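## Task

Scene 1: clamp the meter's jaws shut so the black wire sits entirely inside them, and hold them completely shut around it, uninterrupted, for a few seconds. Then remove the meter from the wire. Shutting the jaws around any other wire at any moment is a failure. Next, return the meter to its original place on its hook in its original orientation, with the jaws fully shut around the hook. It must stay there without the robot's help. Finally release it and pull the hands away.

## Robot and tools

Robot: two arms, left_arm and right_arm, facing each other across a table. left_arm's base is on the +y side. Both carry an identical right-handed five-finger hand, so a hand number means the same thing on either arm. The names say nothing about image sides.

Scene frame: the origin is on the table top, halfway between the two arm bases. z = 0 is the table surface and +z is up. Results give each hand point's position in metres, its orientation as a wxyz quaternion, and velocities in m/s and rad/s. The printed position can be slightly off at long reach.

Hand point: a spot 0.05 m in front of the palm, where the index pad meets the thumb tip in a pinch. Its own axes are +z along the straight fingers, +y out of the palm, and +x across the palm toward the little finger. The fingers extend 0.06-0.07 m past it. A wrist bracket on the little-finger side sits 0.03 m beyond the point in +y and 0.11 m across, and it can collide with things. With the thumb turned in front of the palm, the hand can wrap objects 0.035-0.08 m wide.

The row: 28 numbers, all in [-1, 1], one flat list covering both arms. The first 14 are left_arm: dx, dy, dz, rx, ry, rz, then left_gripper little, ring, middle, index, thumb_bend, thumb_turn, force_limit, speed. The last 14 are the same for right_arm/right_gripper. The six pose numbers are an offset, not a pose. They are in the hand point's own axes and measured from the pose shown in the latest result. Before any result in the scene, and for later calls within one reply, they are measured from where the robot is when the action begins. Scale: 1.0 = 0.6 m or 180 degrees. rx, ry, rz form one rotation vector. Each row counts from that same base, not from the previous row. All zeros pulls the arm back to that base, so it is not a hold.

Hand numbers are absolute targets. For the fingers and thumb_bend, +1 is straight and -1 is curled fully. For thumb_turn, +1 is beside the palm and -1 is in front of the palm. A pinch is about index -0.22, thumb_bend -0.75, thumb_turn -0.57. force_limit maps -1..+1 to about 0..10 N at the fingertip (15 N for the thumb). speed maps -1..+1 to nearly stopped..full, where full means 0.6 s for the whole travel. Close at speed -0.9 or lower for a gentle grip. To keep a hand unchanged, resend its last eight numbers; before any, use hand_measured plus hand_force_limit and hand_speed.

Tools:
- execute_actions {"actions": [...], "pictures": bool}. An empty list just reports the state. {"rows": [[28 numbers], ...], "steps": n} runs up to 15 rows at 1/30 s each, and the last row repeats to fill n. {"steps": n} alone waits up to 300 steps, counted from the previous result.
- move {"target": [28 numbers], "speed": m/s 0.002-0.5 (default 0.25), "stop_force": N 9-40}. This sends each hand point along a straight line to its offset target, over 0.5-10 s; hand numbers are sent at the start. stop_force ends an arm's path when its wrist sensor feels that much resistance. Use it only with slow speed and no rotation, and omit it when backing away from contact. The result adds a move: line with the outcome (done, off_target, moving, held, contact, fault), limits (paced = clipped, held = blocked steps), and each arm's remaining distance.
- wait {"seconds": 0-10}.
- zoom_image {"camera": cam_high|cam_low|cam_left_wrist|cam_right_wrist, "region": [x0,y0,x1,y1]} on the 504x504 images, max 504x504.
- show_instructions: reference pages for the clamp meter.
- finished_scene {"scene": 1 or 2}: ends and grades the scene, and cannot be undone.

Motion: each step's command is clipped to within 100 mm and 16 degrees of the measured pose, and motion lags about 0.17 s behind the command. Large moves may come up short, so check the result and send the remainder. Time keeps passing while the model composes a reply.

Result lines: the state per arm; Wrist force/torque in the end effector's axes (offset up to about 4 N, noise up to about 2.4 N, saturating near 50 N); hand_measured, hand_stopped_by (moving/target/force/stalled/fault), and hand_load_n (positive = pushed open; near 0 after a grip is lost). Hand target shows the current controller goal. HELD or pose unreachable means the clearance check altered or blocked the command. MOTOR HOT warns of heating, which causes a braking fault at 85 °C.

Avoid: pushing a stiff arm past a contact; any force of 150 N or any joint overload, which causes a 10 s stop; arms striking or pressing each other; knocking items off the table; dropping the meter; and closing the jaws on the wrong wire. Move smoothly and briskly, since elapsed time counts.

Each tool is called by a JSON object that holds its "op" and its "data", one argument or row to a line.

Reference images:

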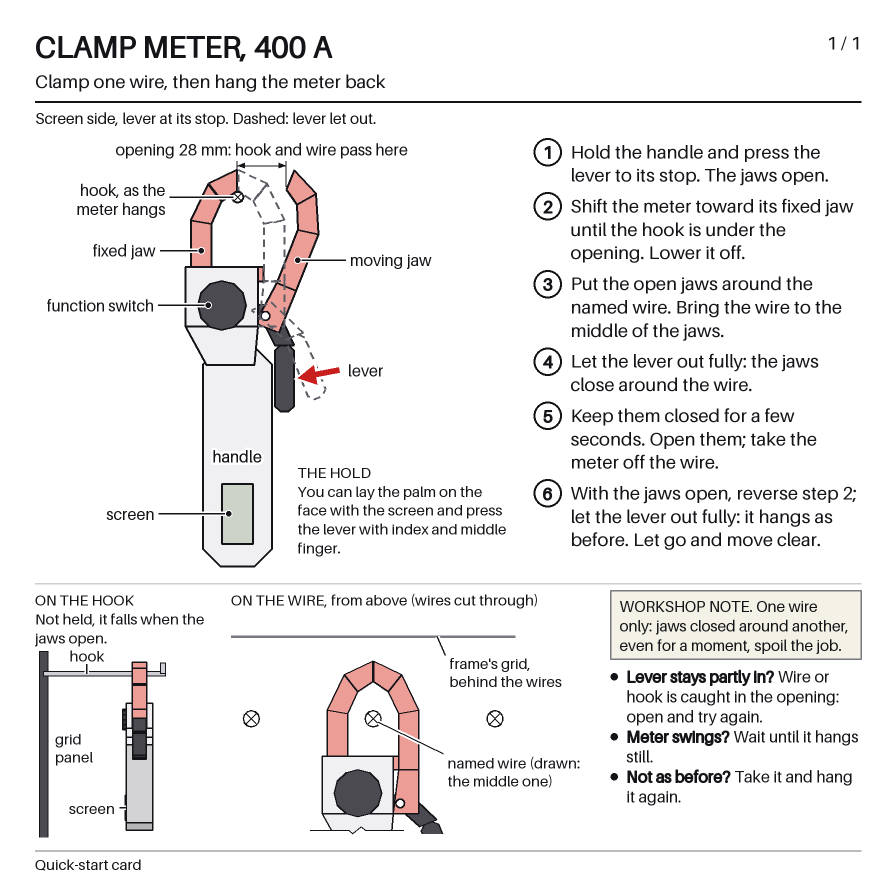

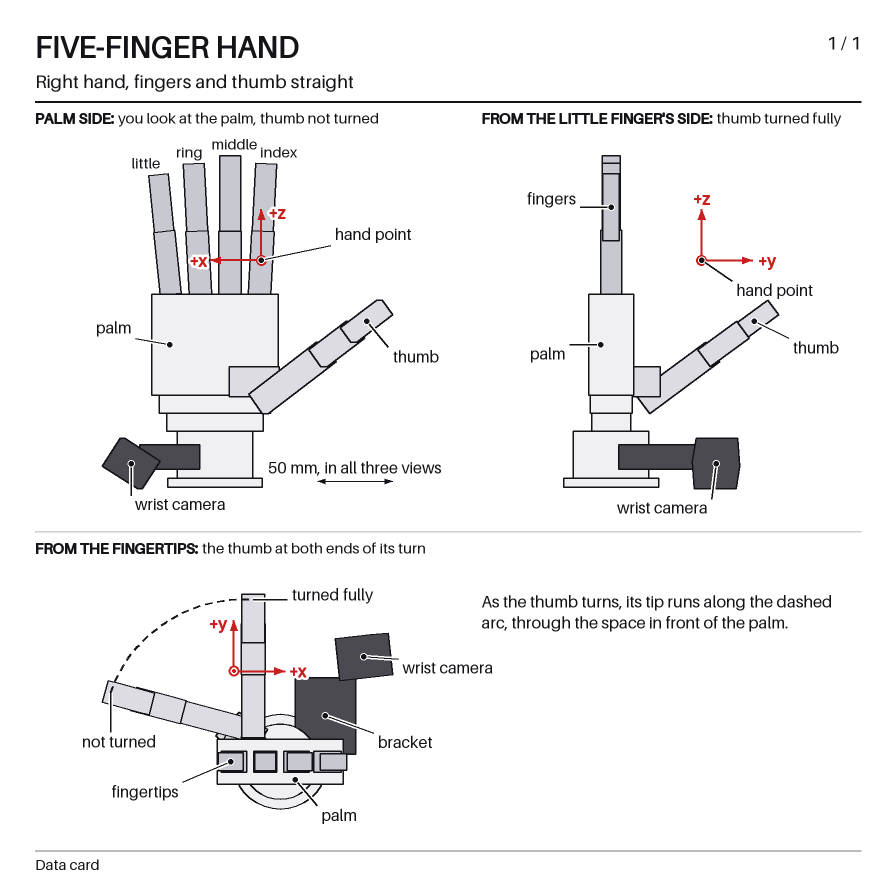

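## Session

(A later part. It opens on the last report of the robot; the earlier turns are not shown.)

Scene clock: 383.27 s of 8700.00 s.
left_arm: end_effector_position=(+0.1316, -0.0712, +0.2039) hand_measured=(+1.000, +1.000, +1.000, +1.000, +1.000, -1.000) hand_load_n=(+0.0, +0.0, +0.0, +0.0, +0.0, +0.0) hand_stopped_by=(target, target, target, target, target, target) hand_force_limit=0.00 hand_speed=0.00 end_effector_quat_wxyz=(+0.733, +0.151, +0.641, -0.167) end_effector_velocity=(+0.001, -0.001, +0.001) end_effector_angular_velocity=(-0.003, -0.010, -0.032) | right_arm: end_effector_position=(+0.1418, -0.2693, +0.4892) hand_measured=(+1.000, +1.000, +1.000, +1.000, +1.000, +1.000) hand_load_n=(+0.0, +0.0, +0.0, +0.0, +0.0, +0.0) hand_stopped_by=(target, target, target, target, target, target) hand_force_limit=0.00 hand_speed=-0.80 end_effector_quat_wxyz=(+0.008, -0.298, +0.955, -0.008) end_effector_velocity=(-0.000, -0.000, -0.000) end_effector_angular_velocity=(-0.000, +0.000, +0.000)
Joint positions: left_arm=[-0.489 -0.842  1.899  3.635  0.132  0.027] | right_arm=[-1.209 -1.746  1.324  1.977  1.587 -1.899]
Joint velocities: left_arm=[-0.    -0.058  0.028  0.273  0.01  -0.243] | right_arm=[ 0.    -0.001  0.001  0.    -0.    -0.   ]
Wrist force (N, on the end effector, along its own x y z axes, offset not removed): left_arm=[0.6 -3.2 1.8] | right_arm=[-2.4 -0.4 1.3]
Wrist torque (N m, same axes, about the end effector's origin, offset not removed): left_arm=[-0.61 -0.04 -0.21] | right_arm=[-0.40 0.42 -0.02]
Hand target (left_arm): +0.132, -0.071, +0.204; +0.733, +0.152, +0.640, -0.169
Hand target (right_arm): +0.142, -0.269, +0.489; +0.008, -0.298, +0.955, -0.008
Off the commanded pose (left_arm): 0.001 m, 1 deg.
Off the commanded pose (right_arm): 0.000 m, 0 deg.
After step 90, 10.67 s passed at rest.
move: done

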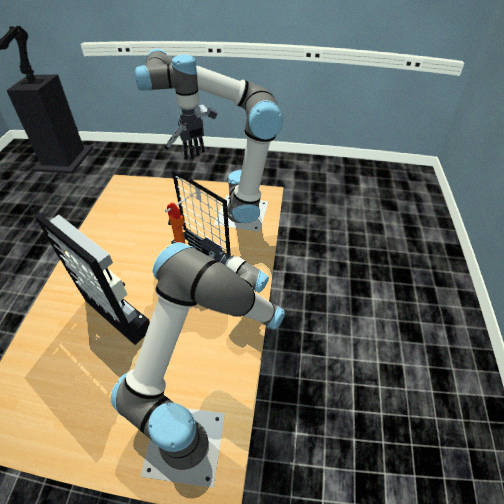

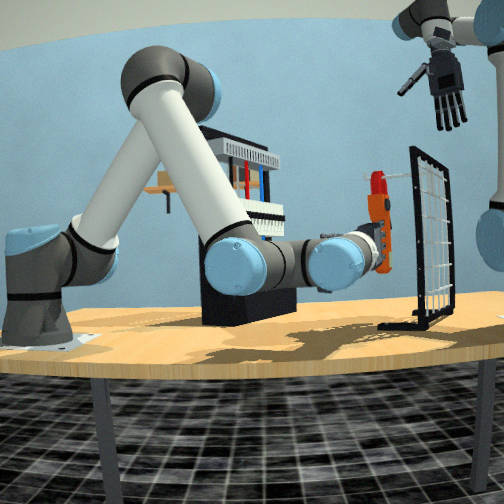

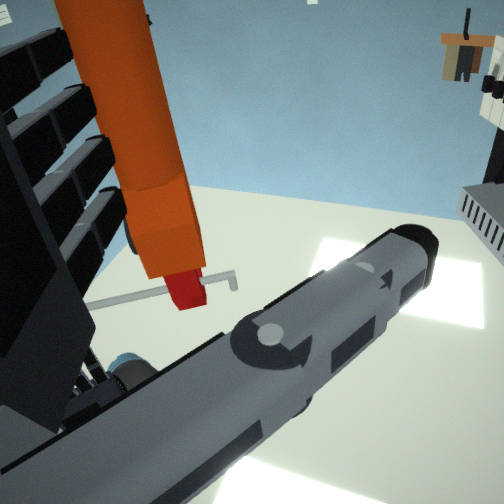

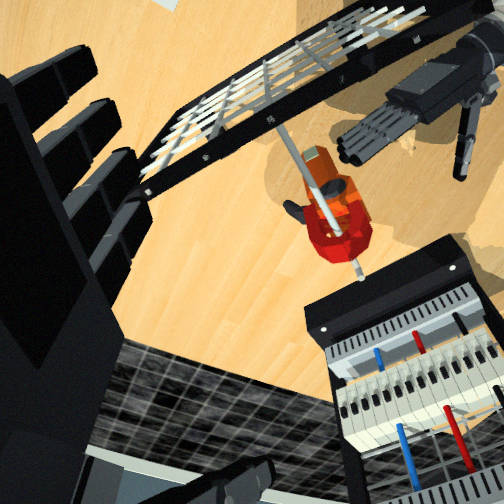

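{"op": "move", "data": {
  "target": [0,-0.035,0,0.033,0,0, 1,1,1,1,1,-1,0,0, 0,0,0,0,0,0, 1,1,1,1,1,1,0,-0.8],
  "speed": 0.04
}}

Scene clock: 428.70 s of 8700.00 s.
left_arm: end_effector_position=(+0.1223, -0.0897, +0.2039) hand_measured=(+1.000, +1.000, +1.000, +1.000, +1.000, -1.000) hand_load_n=(+0.0, +0.0, +0.0, +0.0, +0.0, +0.0) hand_stopped_by=(target, target, target, target, target, target) hand_force_limit=0.00 hand_speed=0.00 end_effector_quat_wxyz=(+0.726, +0.186, +0.631, -0.198) end_effector_velocity=(-0.000, -0.001, +0.000) end_effector_angular_velocity=(+0.008, +0.007, -0.026) | right_arm: end_effector_position=(+0.1418, -0.2693, +0.4892) hand_measured=(+1.000, +1.000, +1.000, +1.000, +1.000, +1.000) hand_load_n=(+0.0, +0.0, +0.0, +0.0, +0.0, +0.0) hand_stopped_by=(target, target, target, target, target, target) hand_force_limit=0.00 hand_speed=-0.80 end_effector_quat_wxyz=(+0.008, -0.298, +0.955, -0.008) end_effector_velocity=(+0.000, +0.000, +0.000) end_effector_angular_velocity=(+0.000, -0.001, +0.000)
Joint positions: left_arm=[-0.497 -0.941  1.864  4.366  0.159 -0.563] | right_arm=[-1.209 -1.746  1.324  1.977  1.587 -1.899]
Joint velocities: left_arm=[-0.003 -0.028 -0.011  0.197  0.004 -0.156] | right_arm=[ 0.     0.001 -0.002 -0.     0.    -0.   ]
Wrist force (N, on the end effector, along its own x y z axes, offset not removed): left_arm=[-1.2 0.0 2.5] | right_arm=[-2.0 -2.4 -0.7]
Wrist torque (N m, same axes, about the end effector's origin, offset not removed): left_arm=[-0.24 0.05 -0.25] | right_arm=[-0.44 0.43 -0.10]
Hand target (left_arm): +0.122, -0.090, +0.204; +0.725, +0.188, +0.632, -0.199
Hand target (right_arm): +0.142, -0.269, +0.489; +0.008, -0.298, +0.955, -0.008
Off the commanded pose (left_arm): 0.000 m, 0 deg.
Off the commanded pose (right_arm): 0.000 m, 0 deg.
After step 100, 40.40 s passed at rest.
move: done

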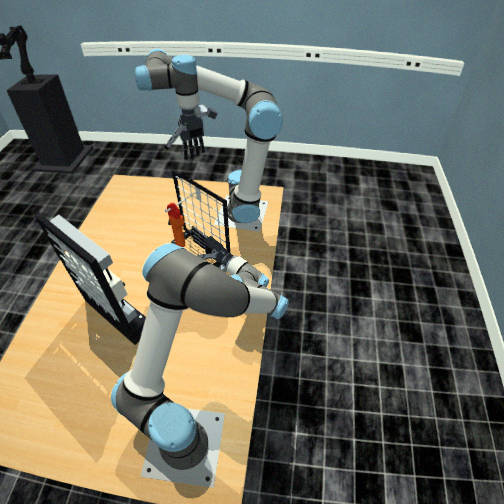

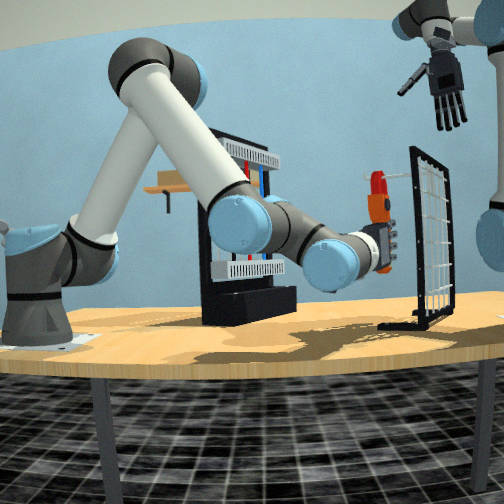

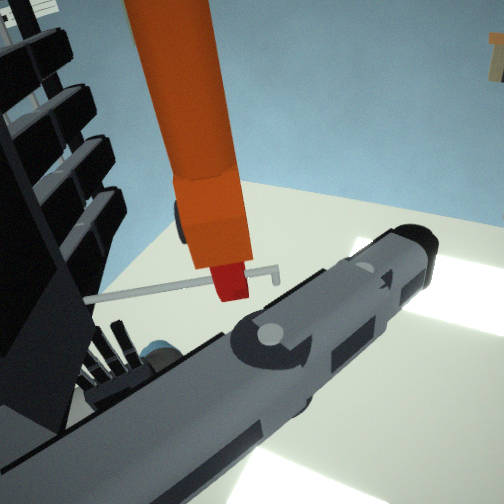

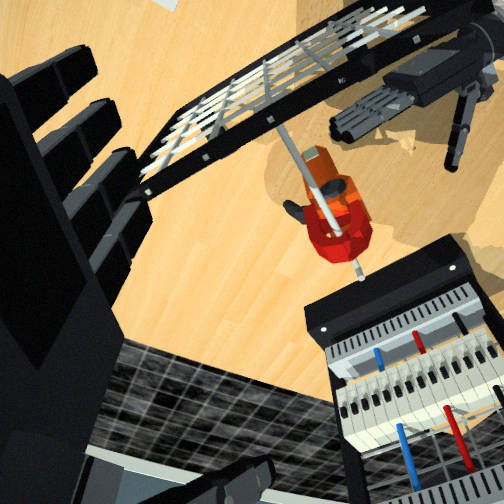

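{"op": "move", "data": {
  "target": [0.003,0.015,0.15,0,0,0, 1,1,1,1,1,-1,0,0, 0,0,0,0,0,0, 1,1,1,1,1,1,0,-0.8],
  "speed": 0.05
}}

Scene clock: 455.23 s of 8700.00 s.
left_arm: end_effector_position=(+0.2028, -0.1289, +0.2144) hand_measured=(+1.000, +1.000, +1.000, +1.000, +1.000, -1.000) hand_load_n=(+0.0, +0.0, +0.0, +0.0, +0.0, +0.0) hand_stopped_by=(target, target, target, target, target, target) hand_force_limit=0.00 hand_speed=0.00 end_effector_quat_wxyz=(+0.726, +0.186, +0.631, -0.198) end_effector_velocity=(+0.003, -0.001, +0.001) end_effector_angular_velocity=(+0.002, +0.001, -0.000) | right_arm: end_effector_position=(+0.1418, -0.2693, +0.4892) hand_measured=(+1.000, +1.000, +1.000, +1.000, +1.000, +1.000) hand_load_n=(+0.0, +0.0, +0.0, +0.0, +0.0, +0.0) hand_stopped_by=(target, target, target, target, target, target) hand_force_limit=0.00 hand_speed=-0.80 end_effector_quat_wxyz=(+0.008, -0.298, +0.955, -0.008) end_effector_velocity=(-0.000, +0.000, -0.000) end_effector_angular_velocity=(+0.000, +0.001, +0.000)
Joint positions: left_arm=[-0.343 -0.919  1.659  5.025  0.275 -1.05 ] | right_arm=[-1.209 -1.746  1.324  1.977  1.587 -1.899]
Joint velocities: left_arm=[ 0.005  0.001 -0.008  0.023  0.004 -0.015] | right_arm=[ 0.    -0.     0.001 -0.    -0.    -0.   ]
Wrist force (N, on the end effector, along its own x y z axes, offset not removed): left_arm=[-2.1 -0.4 0.4] | right_arm=[-2.4 -0.4 -0.7]
Wrist torque (N m, same axes, about the end effector's origin, offset not removed): left_arm=[-0.14 0.19 -0.24] | right_arm=[-0.17 0.46 -0.02]
Hand target (left_arm): +0.203, -0.129, +0.214; +0.726, +0.186, +0.631, -0.198
Hand target (right_arm): +0.142, -0.269, +0.489; +0.008, -0.298, +0.955, -0.008
Off the commanded pose (left_arm): 0.000 m, 0 deg.
Off the commanded pose (right_arm): 0.000 m, 0 deg.
After step 100, 20.97 s passed at rest.
move: done

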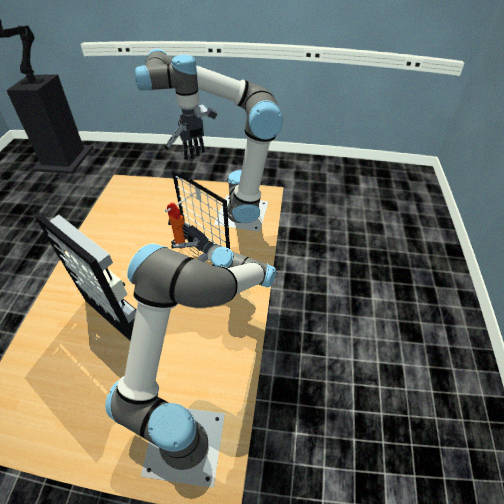

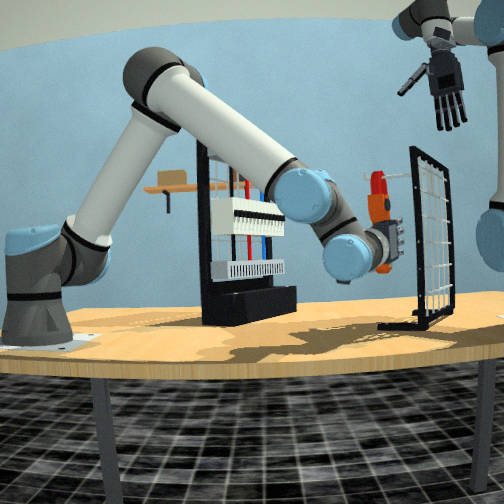

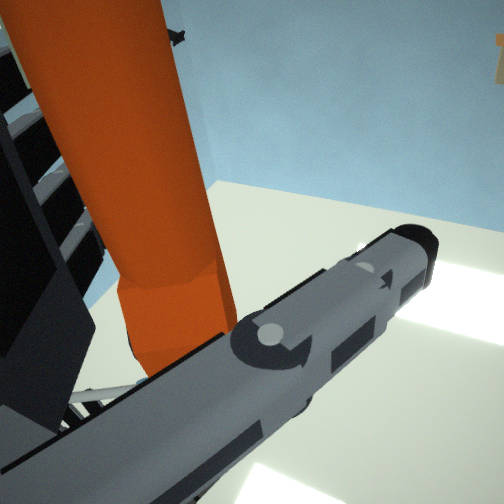

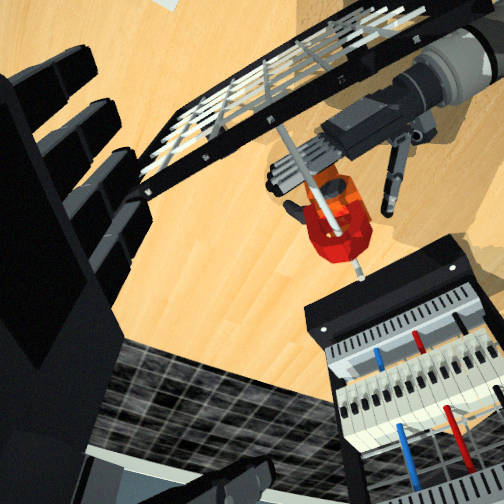

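{"op": "zoom_image", "data": {
  "camera": "cam_right_wrist",
  "region": [230, 60, 470, 300]
}}

Region (230, 60, 470, 300) of cam_right_wrist's 504x504 image, scaled by 2.100, with more detail than that image has.

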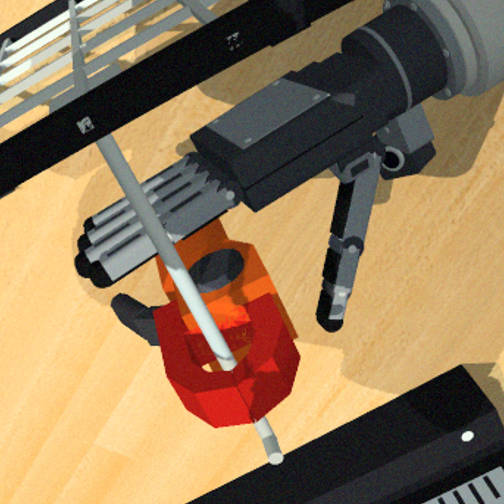

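{"op": "move", "data": {
  "target": [0.01,-0.004,0.075,0,0,0, 1,1,1,1,1,-1,0,0, 0,0,0,0,0,0, 1,1,1,1,1,1,0,-0.8],
  "speed": 0.03
}}

Scene clock: 466.20 s of 8700.00 s.
left_arm: end_effector_position=(+0.2399, -0.1545, +0.2145) hand_measured=(+1.000, +1.000, +1.000, +1.000, +1.000, -1.000) hand_load_n=(+0.0, +0.0, +0.0, +0.0, +0.0, +0.0) hand_stopped_by=(target, target, target, target, target, target) hand_force_limit=0.00 hand_speed=0.00 end_effector_quat_wxyz=(+0.727, +0.186, +0.631, -0.198) end_effector_velocity=(+0.001, -0.002, +0.000) end_effector_angular_velocity=(-0.002, +0.002, -0.003) | right_arm: end_effector_position=(+0.1418, -0.2693, +0.4892) hand_measured=(+1.000, +1.000, +1.000, +1.000, +1.000, +1.000) hand_load_n=(+0.0, +0.0, +0.0, +0.0, +0.0, +0.0) hand_stopped_by=(target, target, target, target, target, target) hand_force_limit=0.00 hand_speed=-0.80 end_effector_quat_wxyz=(+0.008, -0.298, +0.955, -0.008) end_effector_velocity=(+0.000, -0.000, -0.000) end_effector_angular_velocity=(-0.001, +0.000, -0.000)
Joint positions: left_arm=[-0.273 -0.867  1.546  5.186  0.338 -1.154] | right_arm=[-1.209 -1.746  1.324  1.977  1.587 -1.899]
Joint velocities: left_arm=[ 0.002  0.002 -0.007  0.011  0.004 -0.009] | right_arm=[-0.    -0.     0.001  0.     0.001  0.   ]
Wrist force (N, on the end effector, along its own x y z axes, offset not removed): left_arm=[-2.5 -0.5 2.0] | right_arm=[-1.5 -0.7 0.9]
Wrist torque (N m, same axes, about the end effector's origin, offset not removed): left_arm=[-0.15 0.18 -0.49] | right_arm=[-0.41 0.27 0.00]
Hand target (left_arm): +0.240, -0.155, +0.215; +0.727, +0.186, +0.631, -0.198
Hand target (right_arm): +0.142, -0.269, +0.489; +0.008, -0.298, +0.955, -0.008
Off the commanded pose (left_arm): 0.000 m, 0 deg.
Off the commanded pose (right_arm): 0.000 m, 0 deg.
After step 90, 6.10 s passed at rest.
move: done

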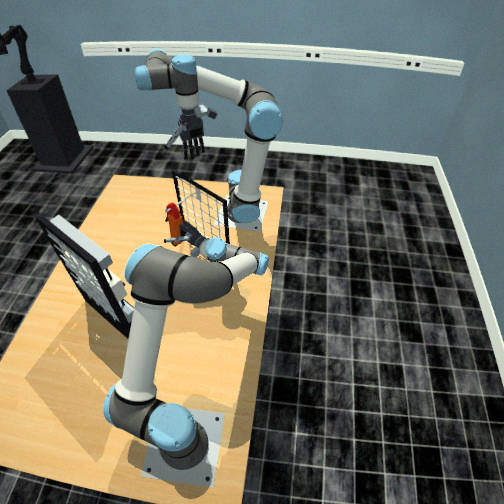

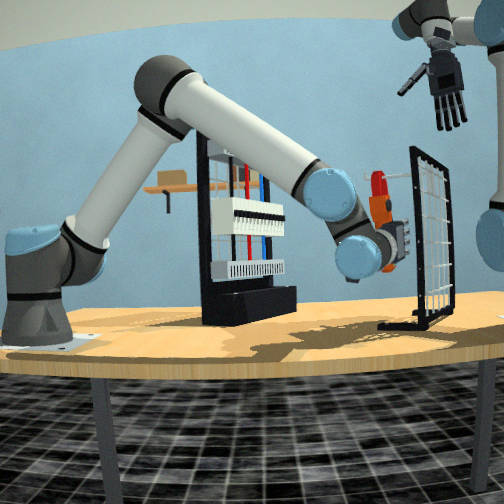

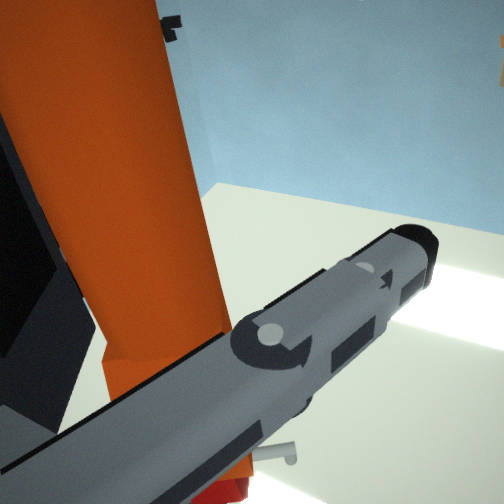

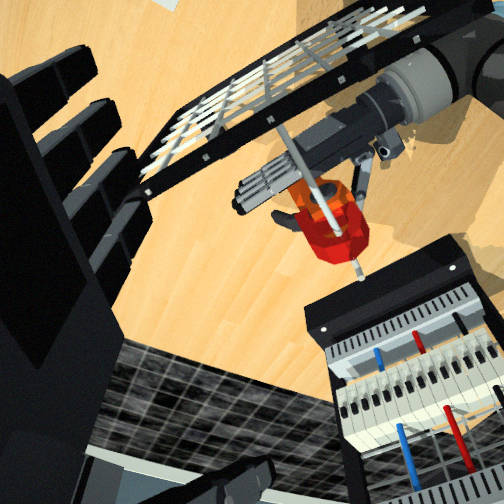

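{"op": "move", "data": {
  "target": [0,0,0,0,0,0, -1,-1,1,1,-1,-1,0.3,-0.6, 0,0,0,0,0,0, 1,1,1,1,1,1,0,-0.8],
  "speed": 0.03
}}

Scene clock: 476.97 s of 8700.00 s.
left_arm: end_effector_position=(+0.2399, -0.1545, +0.2145) hand_measured=(-0.794, -0.728, +1.000, +1.000, -0.554, -1.000) hand_load_n=(+9.5, +5.0, +0.0, +0.0, +10.0, +5.0) hand_stopped_by=(force, force, target, target, force, target) hand_force_limit=0.30 hand_speed=-0.60 end_effector_quat_wxyz=(+0.727, +0.186, +0.631, -0.198) end_effector_velocity=(+0.001, +0.000, -0.000) end_effector_angular_velocity=(-0.000, +0.000, +0.001) | right_arm: end_effector_position=(+0.1418, -0.2693, +0.4892) hand_measured=(+1.000, +1.000, +1.000, +1.000, +1.000, +1.000) hand_load_n=(+0.0, +0.0, +0.0, +0.0, +0.0, +0.0) hand_stopped_by=(target, target, target, target, target, target) hand_force_limit=0.00 hand_speed=-0.80 end_effector_quat_wxyz=(+0.008, -0.298, +0.955, -0.008) end_effector_velocity=(-0.000, -0.000, -0.000) end_effector_angular_velocity=(+0.000, -0.000, +0.000)
Joint positions: left_arm=[-0.273 -0.867  1.546  5.186  0.338 -1.154] | right_arm=[-1.209 -1.746  1.324  1.977  1.587 -1.899]
Joint velocities: left_arm=[ 0.001  0.001 -0.     0.     0.    -0.001] | right_arm=[ 0.    -0.001  0.001 -0.    -0.     0.   ]
Wrist force (N, on the end effector, along its own x y z axes, offset not removed): left_arm=[-6.8 3.2 -1.9] | right_arm=[-3.8 -0.7 -1.1]
Wrist torque (N m, same axes, about the end effector's origin, offset not removed): left_arm=[0.10 -0.55 -1.10] | right_arm=[-0.22 0.69 -0.13]
Hand target (left_arm): +0.240, -0.154, +0.215; +0.727, +0.186, +0.631, -0.198
Hand target (right_arm): +0.142, -0.269, +0.489; +0.008, -0.298, +0.955, -0.008
Off the commanded pose (left_arm): 0.000 m, 0 deg.
Off the commanded pose (right_arm): 0.000 m, 0 deg.
After step 90, 3.73 s passed at rest.
move: done

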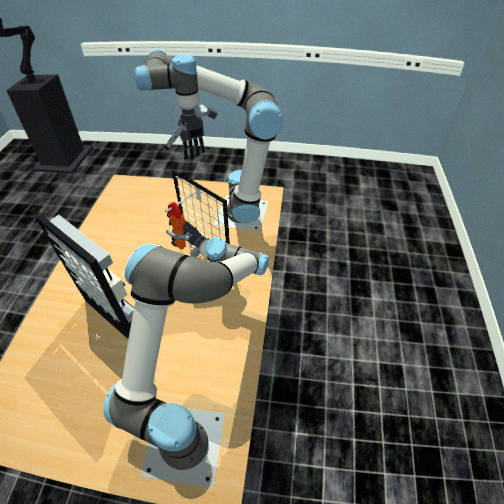

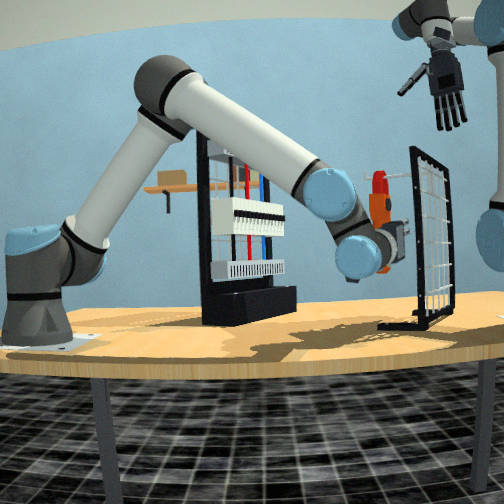

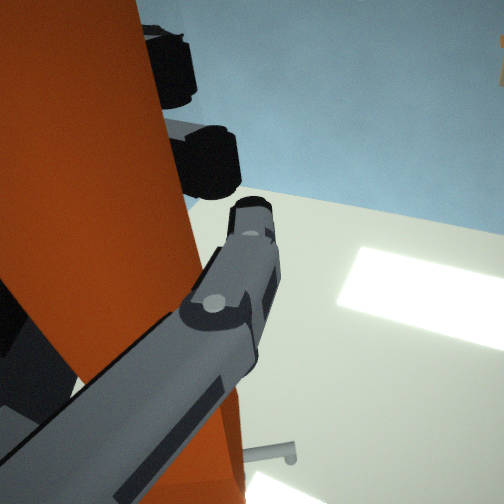

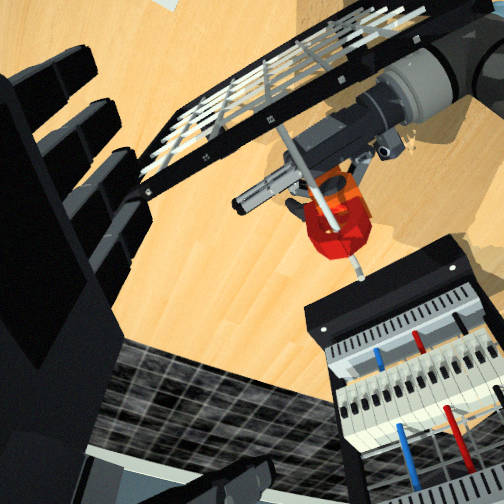

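{"op": "move", "data": {
  "target": [-0.003,0,0,0,0,0, -1,-1,-1,-1,-1,-1,1.0,-0.5, 0,0,0,0,0,0, 1,1,1,1,1,1,0,-0.8],
  "speed": 0.03
}}

Scene clock: 485.57 s of 8700.00 s.
left_arm: end_effector_position=(+0.2397, -0.1544, +0.2163) hand_measured=(-0.794, -0.728, -0.264, -0.284, -0.554, -1.000) hand_load_n=(+9.0, +3.0, +11.0, +11.5, +9.5, +3.0) hand_stopped_by=(force, force, force, force, force, target) hand_force_limit=1.00 hand_speed=-0.50 end_effector_quat_wxyz=(+0.727, +0.186, +0.631, -0.198) end_effector_velocity=(+0.000, +0.000, -0.001) end_effector_angular_velocity=(+0.000, +0.001, +0.001) | right_arm: end_effector_position=(+0.1418, -0.2693, +0.4892) hand_measured=(+1.000, +1.000, +1.000, +1.000, +1.000, +1.000) hand_load_n=(+0.0, +0.0, +0.0, +0.0, +0.0, +0.0) hand_stopped_by=(target, target, target, target, target, target) hand_force_limit=0.00 hand_speed=-0.80 end_effector_quat_wxyz=(+0.008, -0.298, +0.955, -0.008) end_effector_velocity=(-0.000, -0.000, +0.000) end_effector_angular_velocity=(+0.000, -0.001, +0.000)
Joint positions: left_arm=[-0.274 -0.87   1.546  5.188  0.337 -1.153] | right_arm=[-1.209 -1.746  1.324  1.977  1.587 -1.899]
Joint velocities: left_arm=[ 0.     0.001 -0.     0.    -0.001 -0.001] | right_arm=[-0.    -0.001 -0.    -0.     0.    -0.   ]
Wrist force (N, on the end effector, along its own x y z axes, offset not removed): left_arm=[0.8 -4.2 -3.8] | right_arm=[-3.9 -2.0 0.1]
Wrist torque (N m, same axes, about the end effector's origin, offset not removed): left_arm=[-0.39 0.03 -0.21] | right_arm=[-0.52 0.67 -0.19]
Hand target (left_arm): +0.240, -0.154, +0.216; +0.727, +0.186, +0.631, -0.198
Hand target (right_arm): +0.142, -0.269, +0.489; +0.008, -0.298, +0.955, -0.008
Off the commanded pose (left_arm): 0.000 m, 0 deg.
Off the commanded pose (right_arm): 0.000 m, 0 deg.
After step 90, 3.77 s passed at rest.
move: done

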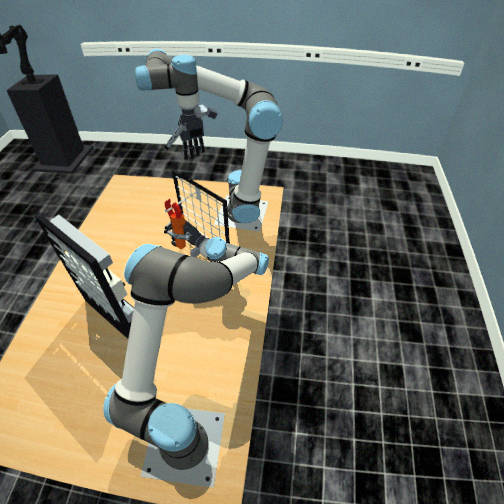

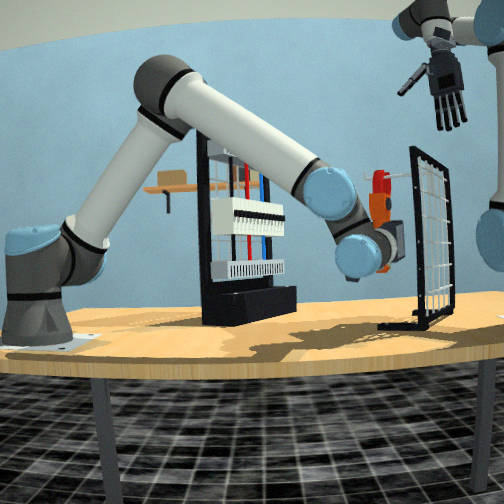

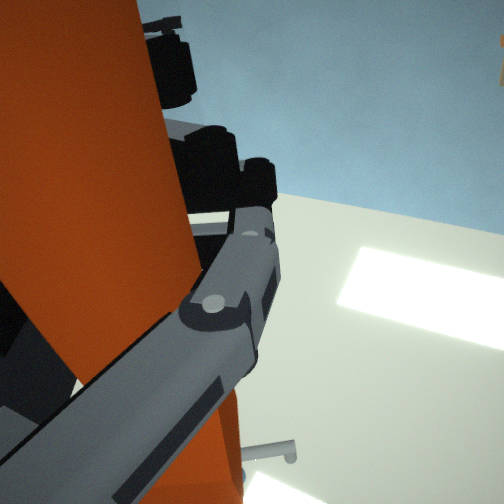

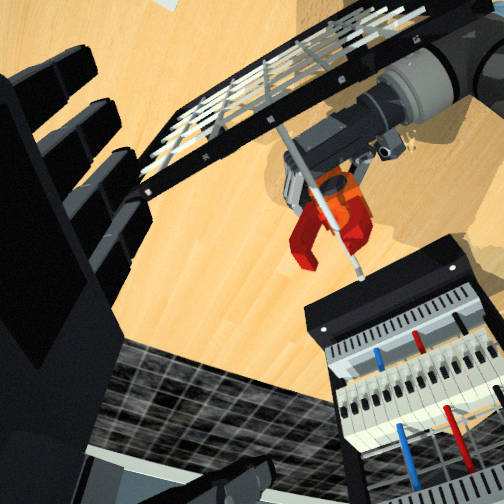

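{"op": "zoom_image", "data": {
  "camera": "cam_right_wrist",
  "region": [260, 140, 420, 300]
}}

Region (260, 140, 420, 300) of cam_right_wrist's 504x504 image, scaled by 3.150, with more detail than that image has.

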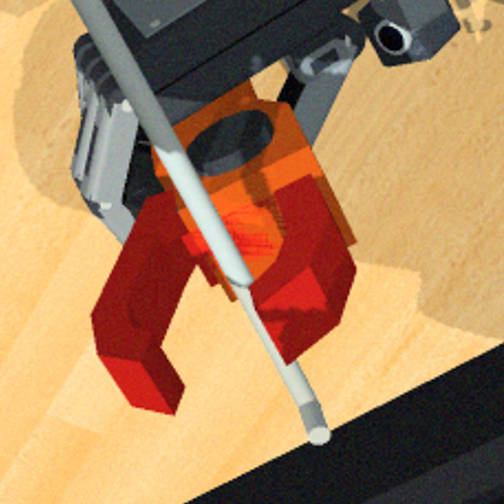

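{"op": "move", "data": {
  "target": [-0.005,0,-0.022,0,0,0, -1,-1,-1,-1,-1,-1,1.0,-0.5, 0,0,0,0,0,0, 1,1,1,1,1,1,0,-0.8],
  "speed": 0.02
}}

{"op": "zoom_image", "data": {
  "camera": "cam_right_wrist",
  "region": [260, 140, 420, 300]
}}

Scene clock: 499.13 s of 8700.00 s.
left_arm: end_effector_position=(+0.2285, -0.1475, +0.2175) hand_measured=(-0.794, -0.728, -0.264, -0.284, -0.554, -1.000) hand_load_n=(+9.0, +3.0, +11.0, +11.5, +9.5, +3.0) hand_stopped_by=(force, force, force, force, force, target) hand_force_limit=1.00 hand_speed=-0.50 end_effector_quat_wxyz=(+0.727, +0.186, +0.631, -0.198) end_effector_velocity=(-0.003, +0.002, +0.000) end_effector_angular_velocity=(-0.000, -0.000, +0.001) | right_arm: end_effector_position=(+0.1418, -0.2693, +0.4892) hand_measured=(+1.000, +1.000, +1.000, +1.000, +1.000, +1.000) hand_load_n=(+0.0, +0.0, +0.0, +0.0, +0.0, +0.0) hand_stopped_by=(target, target, target, target, target, target) hand_force_limit=0.00 hand_speed=-0.80 end_effector_quat_wxyz=(+0.008, -0.298, +0.955, -0.008) end_effector_velocity=(+0.000, +0.000, -0.000) end_effector_angular_velocity=(+0.000, +0.000, -0.000)
Joint positions: left_arm=[-0.294 -0.886  1.576  5.15   0.319 -1.127] | right_arm=[-1.209 -1.746  1.324  1.977  1.587 -1.899]
Joint velocities: left_arm=[-0.005 -0.004  0.008 -0.011 -0.005  0.008] | right_arm=[-0.     0.001 -0.    -0.    -0.     0.   ]
Wrist force (N, on the end effector, along its own x y z axes, offset not removed): left_arm=[-0.4 -0.3 1.3] | right_arm=[-3.8 -0.4 -0.3]
Wrist torque (N m, same axes, about the end effector's origin, offset not removed): left_arm=[0.00 0.16 -0.44] | right_arm=[-0.17 0.68 -0.14]
Hand target (left_arm): +0.228, -0.147, +0.217; +0.727, +0.186, +0.631, -0.198
Hand target (right_arm): +0.142, -0.269, +0.489; +0.008, -0.298, +0.955, -0.008
Off the commanded pose (left_arm): 0.000 m, 0 deg.
Off the commanded pose (right_arm): 0.000 m, 0 deg.
After step 90, 9.60 s passed at rest.
move: done

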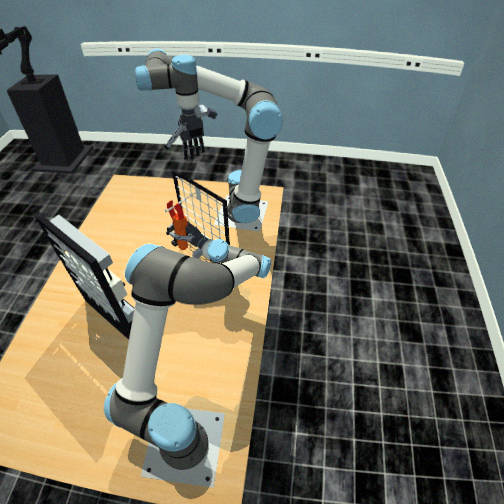

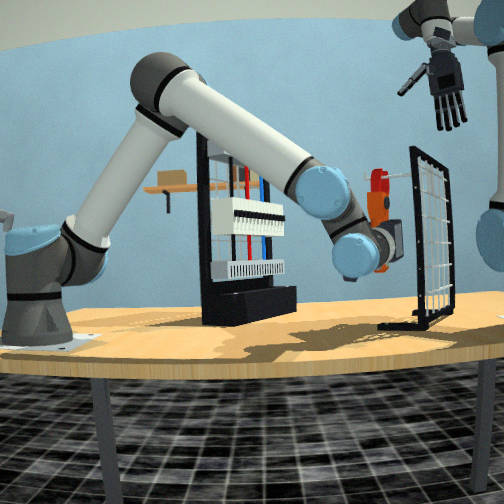

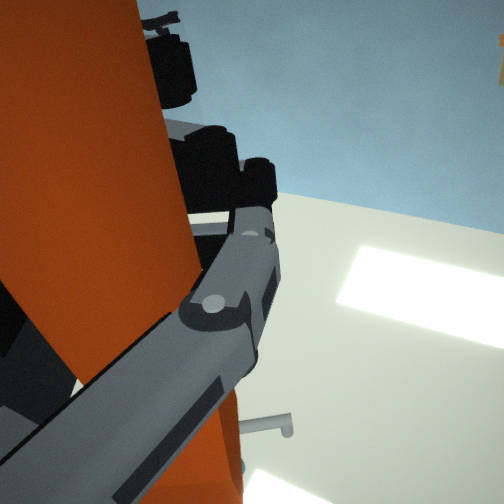

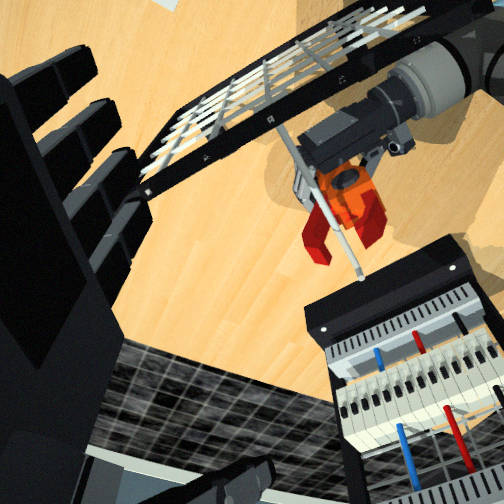

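Region (260, 140, 420, 300) of cam_right_wrist's 504x504 image, scaled by 3.150, with more detail than that image has.

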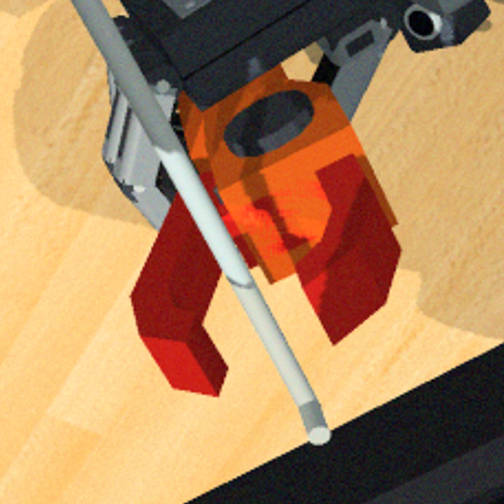

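{"op": "move", "data": {
  "target": [0.066,0,-0.009,0,0,0, -1,-1,-1,-1,-1,-1,1.0,-0.5, 0,0,0,0,0,0, 1,1,1,1,1,1,0,-0.8],
  "speed": 0.03
}}

Scene clock: 507.60 s of 8700.00 s.
left_arm: end_effector_position=(+0.2289, -0.1468, +0.1778) hand_measured=(-0.794, -0.728, -0.264, -0.284, -0.554, -1.000) hand_load_n=(+9.0, +3.0, +11.0, +11.5, +9.5, +3.0) hand_stopped_by=(force, force, force, force, force, target) hand_force_limit=1.00 hand_speed=-0.50 end_effector_quat_wxyz=(+0.727, +0.186, +0.631, -0.198) end_effector_velocity=(-0.001, -0.000, -0.003) end_effector_angular_velocity=(+0.001, +0.000, -0.001) | right_arm: end_effector_position=(+0.1418, -0.2693, +0.4892) hand_measured=(+1.000, +1.000, +1.000, +1.000, +1.000, +1.000) hand_load_n=(+0.0, +0.0, +0.0, +0.0, +0.0, +0.0) hand_stopped_by=(target, target, target, target, target, target) hand_force_limit=0.00 hand_speed=-0.80 end_effector_quat_wxyz=(+0.008, -0.298, +0.955, -0.008) end_effector_velocity=(+0.000, -0.000, -0.000) end_effector_angular_velocity=(-0.001, +0.002, +0.000)
Joint positions: left_arm=[-0.294 -0.826  1.593  5.073  0.319 -1.128] | right_arm=[-1.209 -1.746  1.324  1.977  1.587 -1.899]
Joint velocities: left_arm=[-0.002  0.005  0.001 -0.006 -0.001  0.001] | right_arm=[ 0.     0.001  0.001  0.     0.001 -0.   ]
Wrist force (N, on the end effector, along its own x y z axes, offset not removed): left_arm=[0.6 -2.9 0.2] | right_arm=[-2.9 -2.0 0.6]
Wrist torque (N m, same axes, about the end effector's origin, offset not removed): left_arm=[-0.55 0.06 -0.36] | right_arm=[-0.51 0.56 -0.20]
Hand target (left_arm): +0.229, -0.147, +0.178; +0.727, +0.186, +0.631, -0.198
Hand target (right_arm): +0.142, -0.269, +0.489; +0.008, -0.298, +0.955, -0.008
Off the commanded pose (left_arm): 0.000 m, 0 deg.
Off the commanded pose (right_arm): 0.000 m, 0 deg.
After step 90, 3.77 s passed at rest.
move: done

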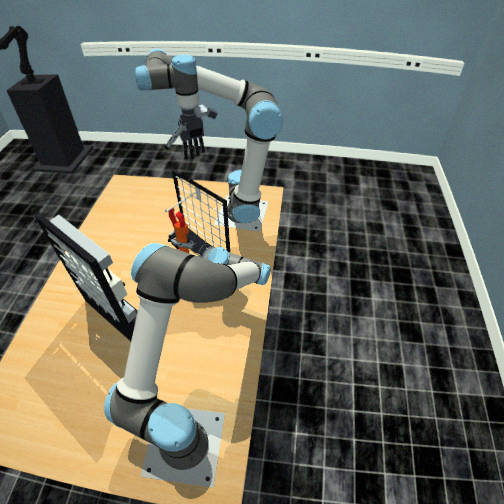

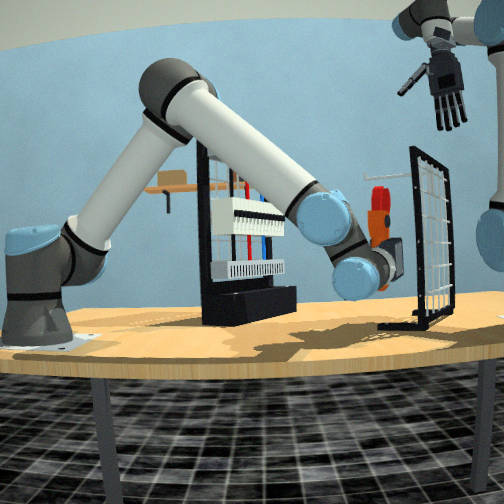

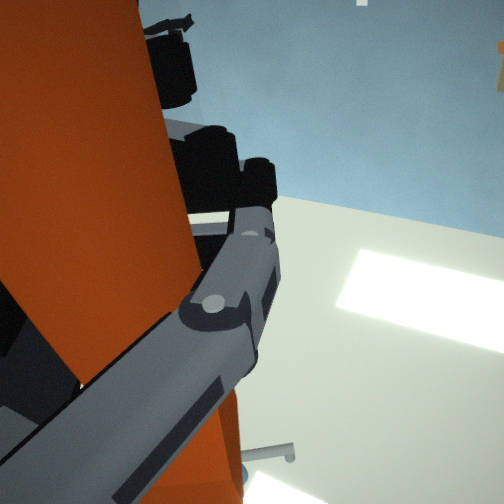

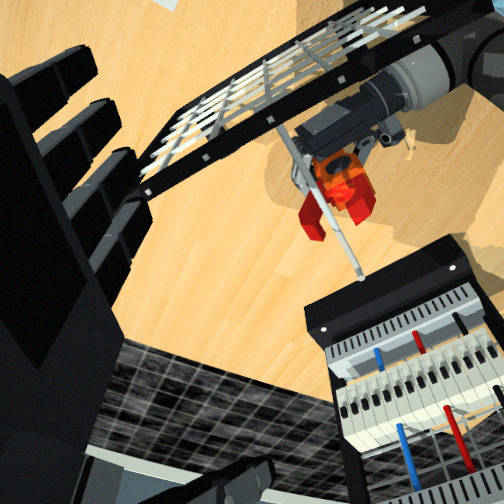

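{"op": "move", "data": {
  "target": [-0.028,0.08,-0.2,0,0,0, -1,-1,-1,-1,-1,-1,1.0,-0.5, -0.288,0.247,0,0,0,-0.333, 1,1,1,1,1,1,0,-0.8],
  "speed": 0.12
}}

Scene clock: 540.60 s of 8700.00 s.
left_arm: end_effector_position=(+0.1510, -0.0427, +0.1793) hand_measured=(-0.794, -0.728, -0.264, -0.284, -0.554, -1.000) hand_load_n=(+9.0, +3.0, +11.0, +11.5, +9.5, +3.0) hand_stopped_by=(force, force, force, force, force, target) hand_force_limit=1.00 hand_speed=-0.50 end_effector_quat_wxyz=(+0.726, +0.186, +0.632, -0.199) end_effector_velocity=(-0.001, +0.001, -0.001) end_effector_angular_velocity=(-0.001, -0.004, +0.004) | right_arm: end_effector_position=(+0.1985, -0.0503, +0.4861) hand_measured=(+1.000, +1.000, +1.000, +1.000, +1.000, +1.000) hand_load_n=(+0.0, +0.0, +0.0, +0.0, +0.0, +0.0) hand_stopped_by=(target, target, target, target, target, target) hand_force_limit=0.00 hand_speed=-0.80 end_effector_quat_wxyz=(+0.016, -0.730, +0.684, +0.000) end_effector_velocity=(+0.002, +0.003, +0.000) end_effector_angular_velocity=(+0.017, +0.000, +0.004)
Joint positions: left_arm=[-0.488 -0.969  2.019  4.288  0.164 -0.612] | right_arm=[-0.714 -0.806  0.043  2.302  1.569 -2.436]
Joint velocities: left_arm=[-0.002  0.01   0.008 -0.063 -0.     0.046] | right_arm=[-0.005  0.029 -0.061  0.021 -0.013 -0.009]
Wrist force (N, on the end effector, along its own x y z axes, offset not removed): left_arm=[2.8 -0.2 -1.2] | right_arm=[-2.6 0.2 -0.9]
Wrist torque (N m, same axes, about the end effector's origin, offset not removed): left_arm=[0.08 -0.47 -0.26] | right_arm=[-0.18 0.51 -0.02]
Hand target (left_arm): +0.151, -0.043, +0.179; +0.726, +0.186, +0.631, -0.198
Hand target (right_arm): +0.199, -0.050, +0.486; -0.017, +0.730, -0.683, -0.001
Off the commanded pose (left_arm): 0.000 m, 0 deg.
Off the commanded pose (right_arm): 0.002 m, 2 deg.
elbow stopped short (right arm): the move would have taken joint 3 (elbow) straighter than the controller allows; a more bent joint 3 avoids this.
After step 90, 25.17 s passed at rest.
move: done

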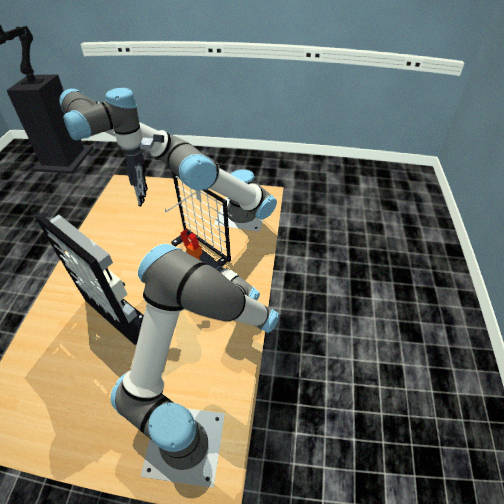

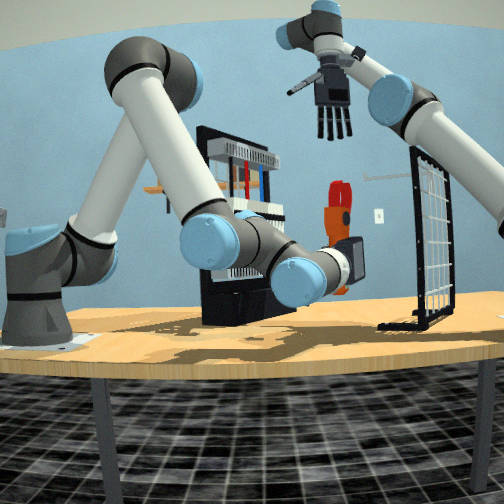

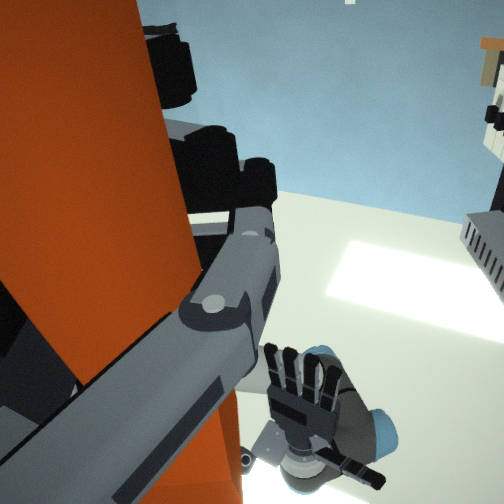

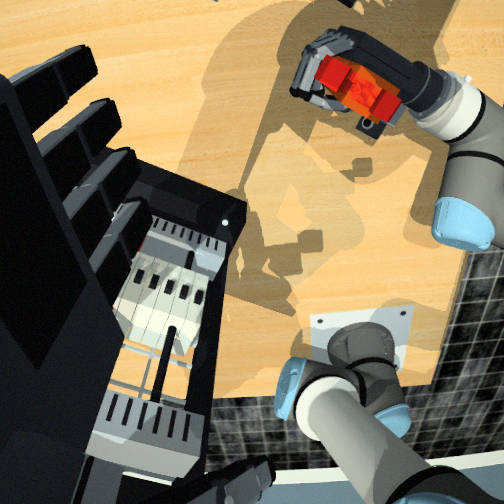

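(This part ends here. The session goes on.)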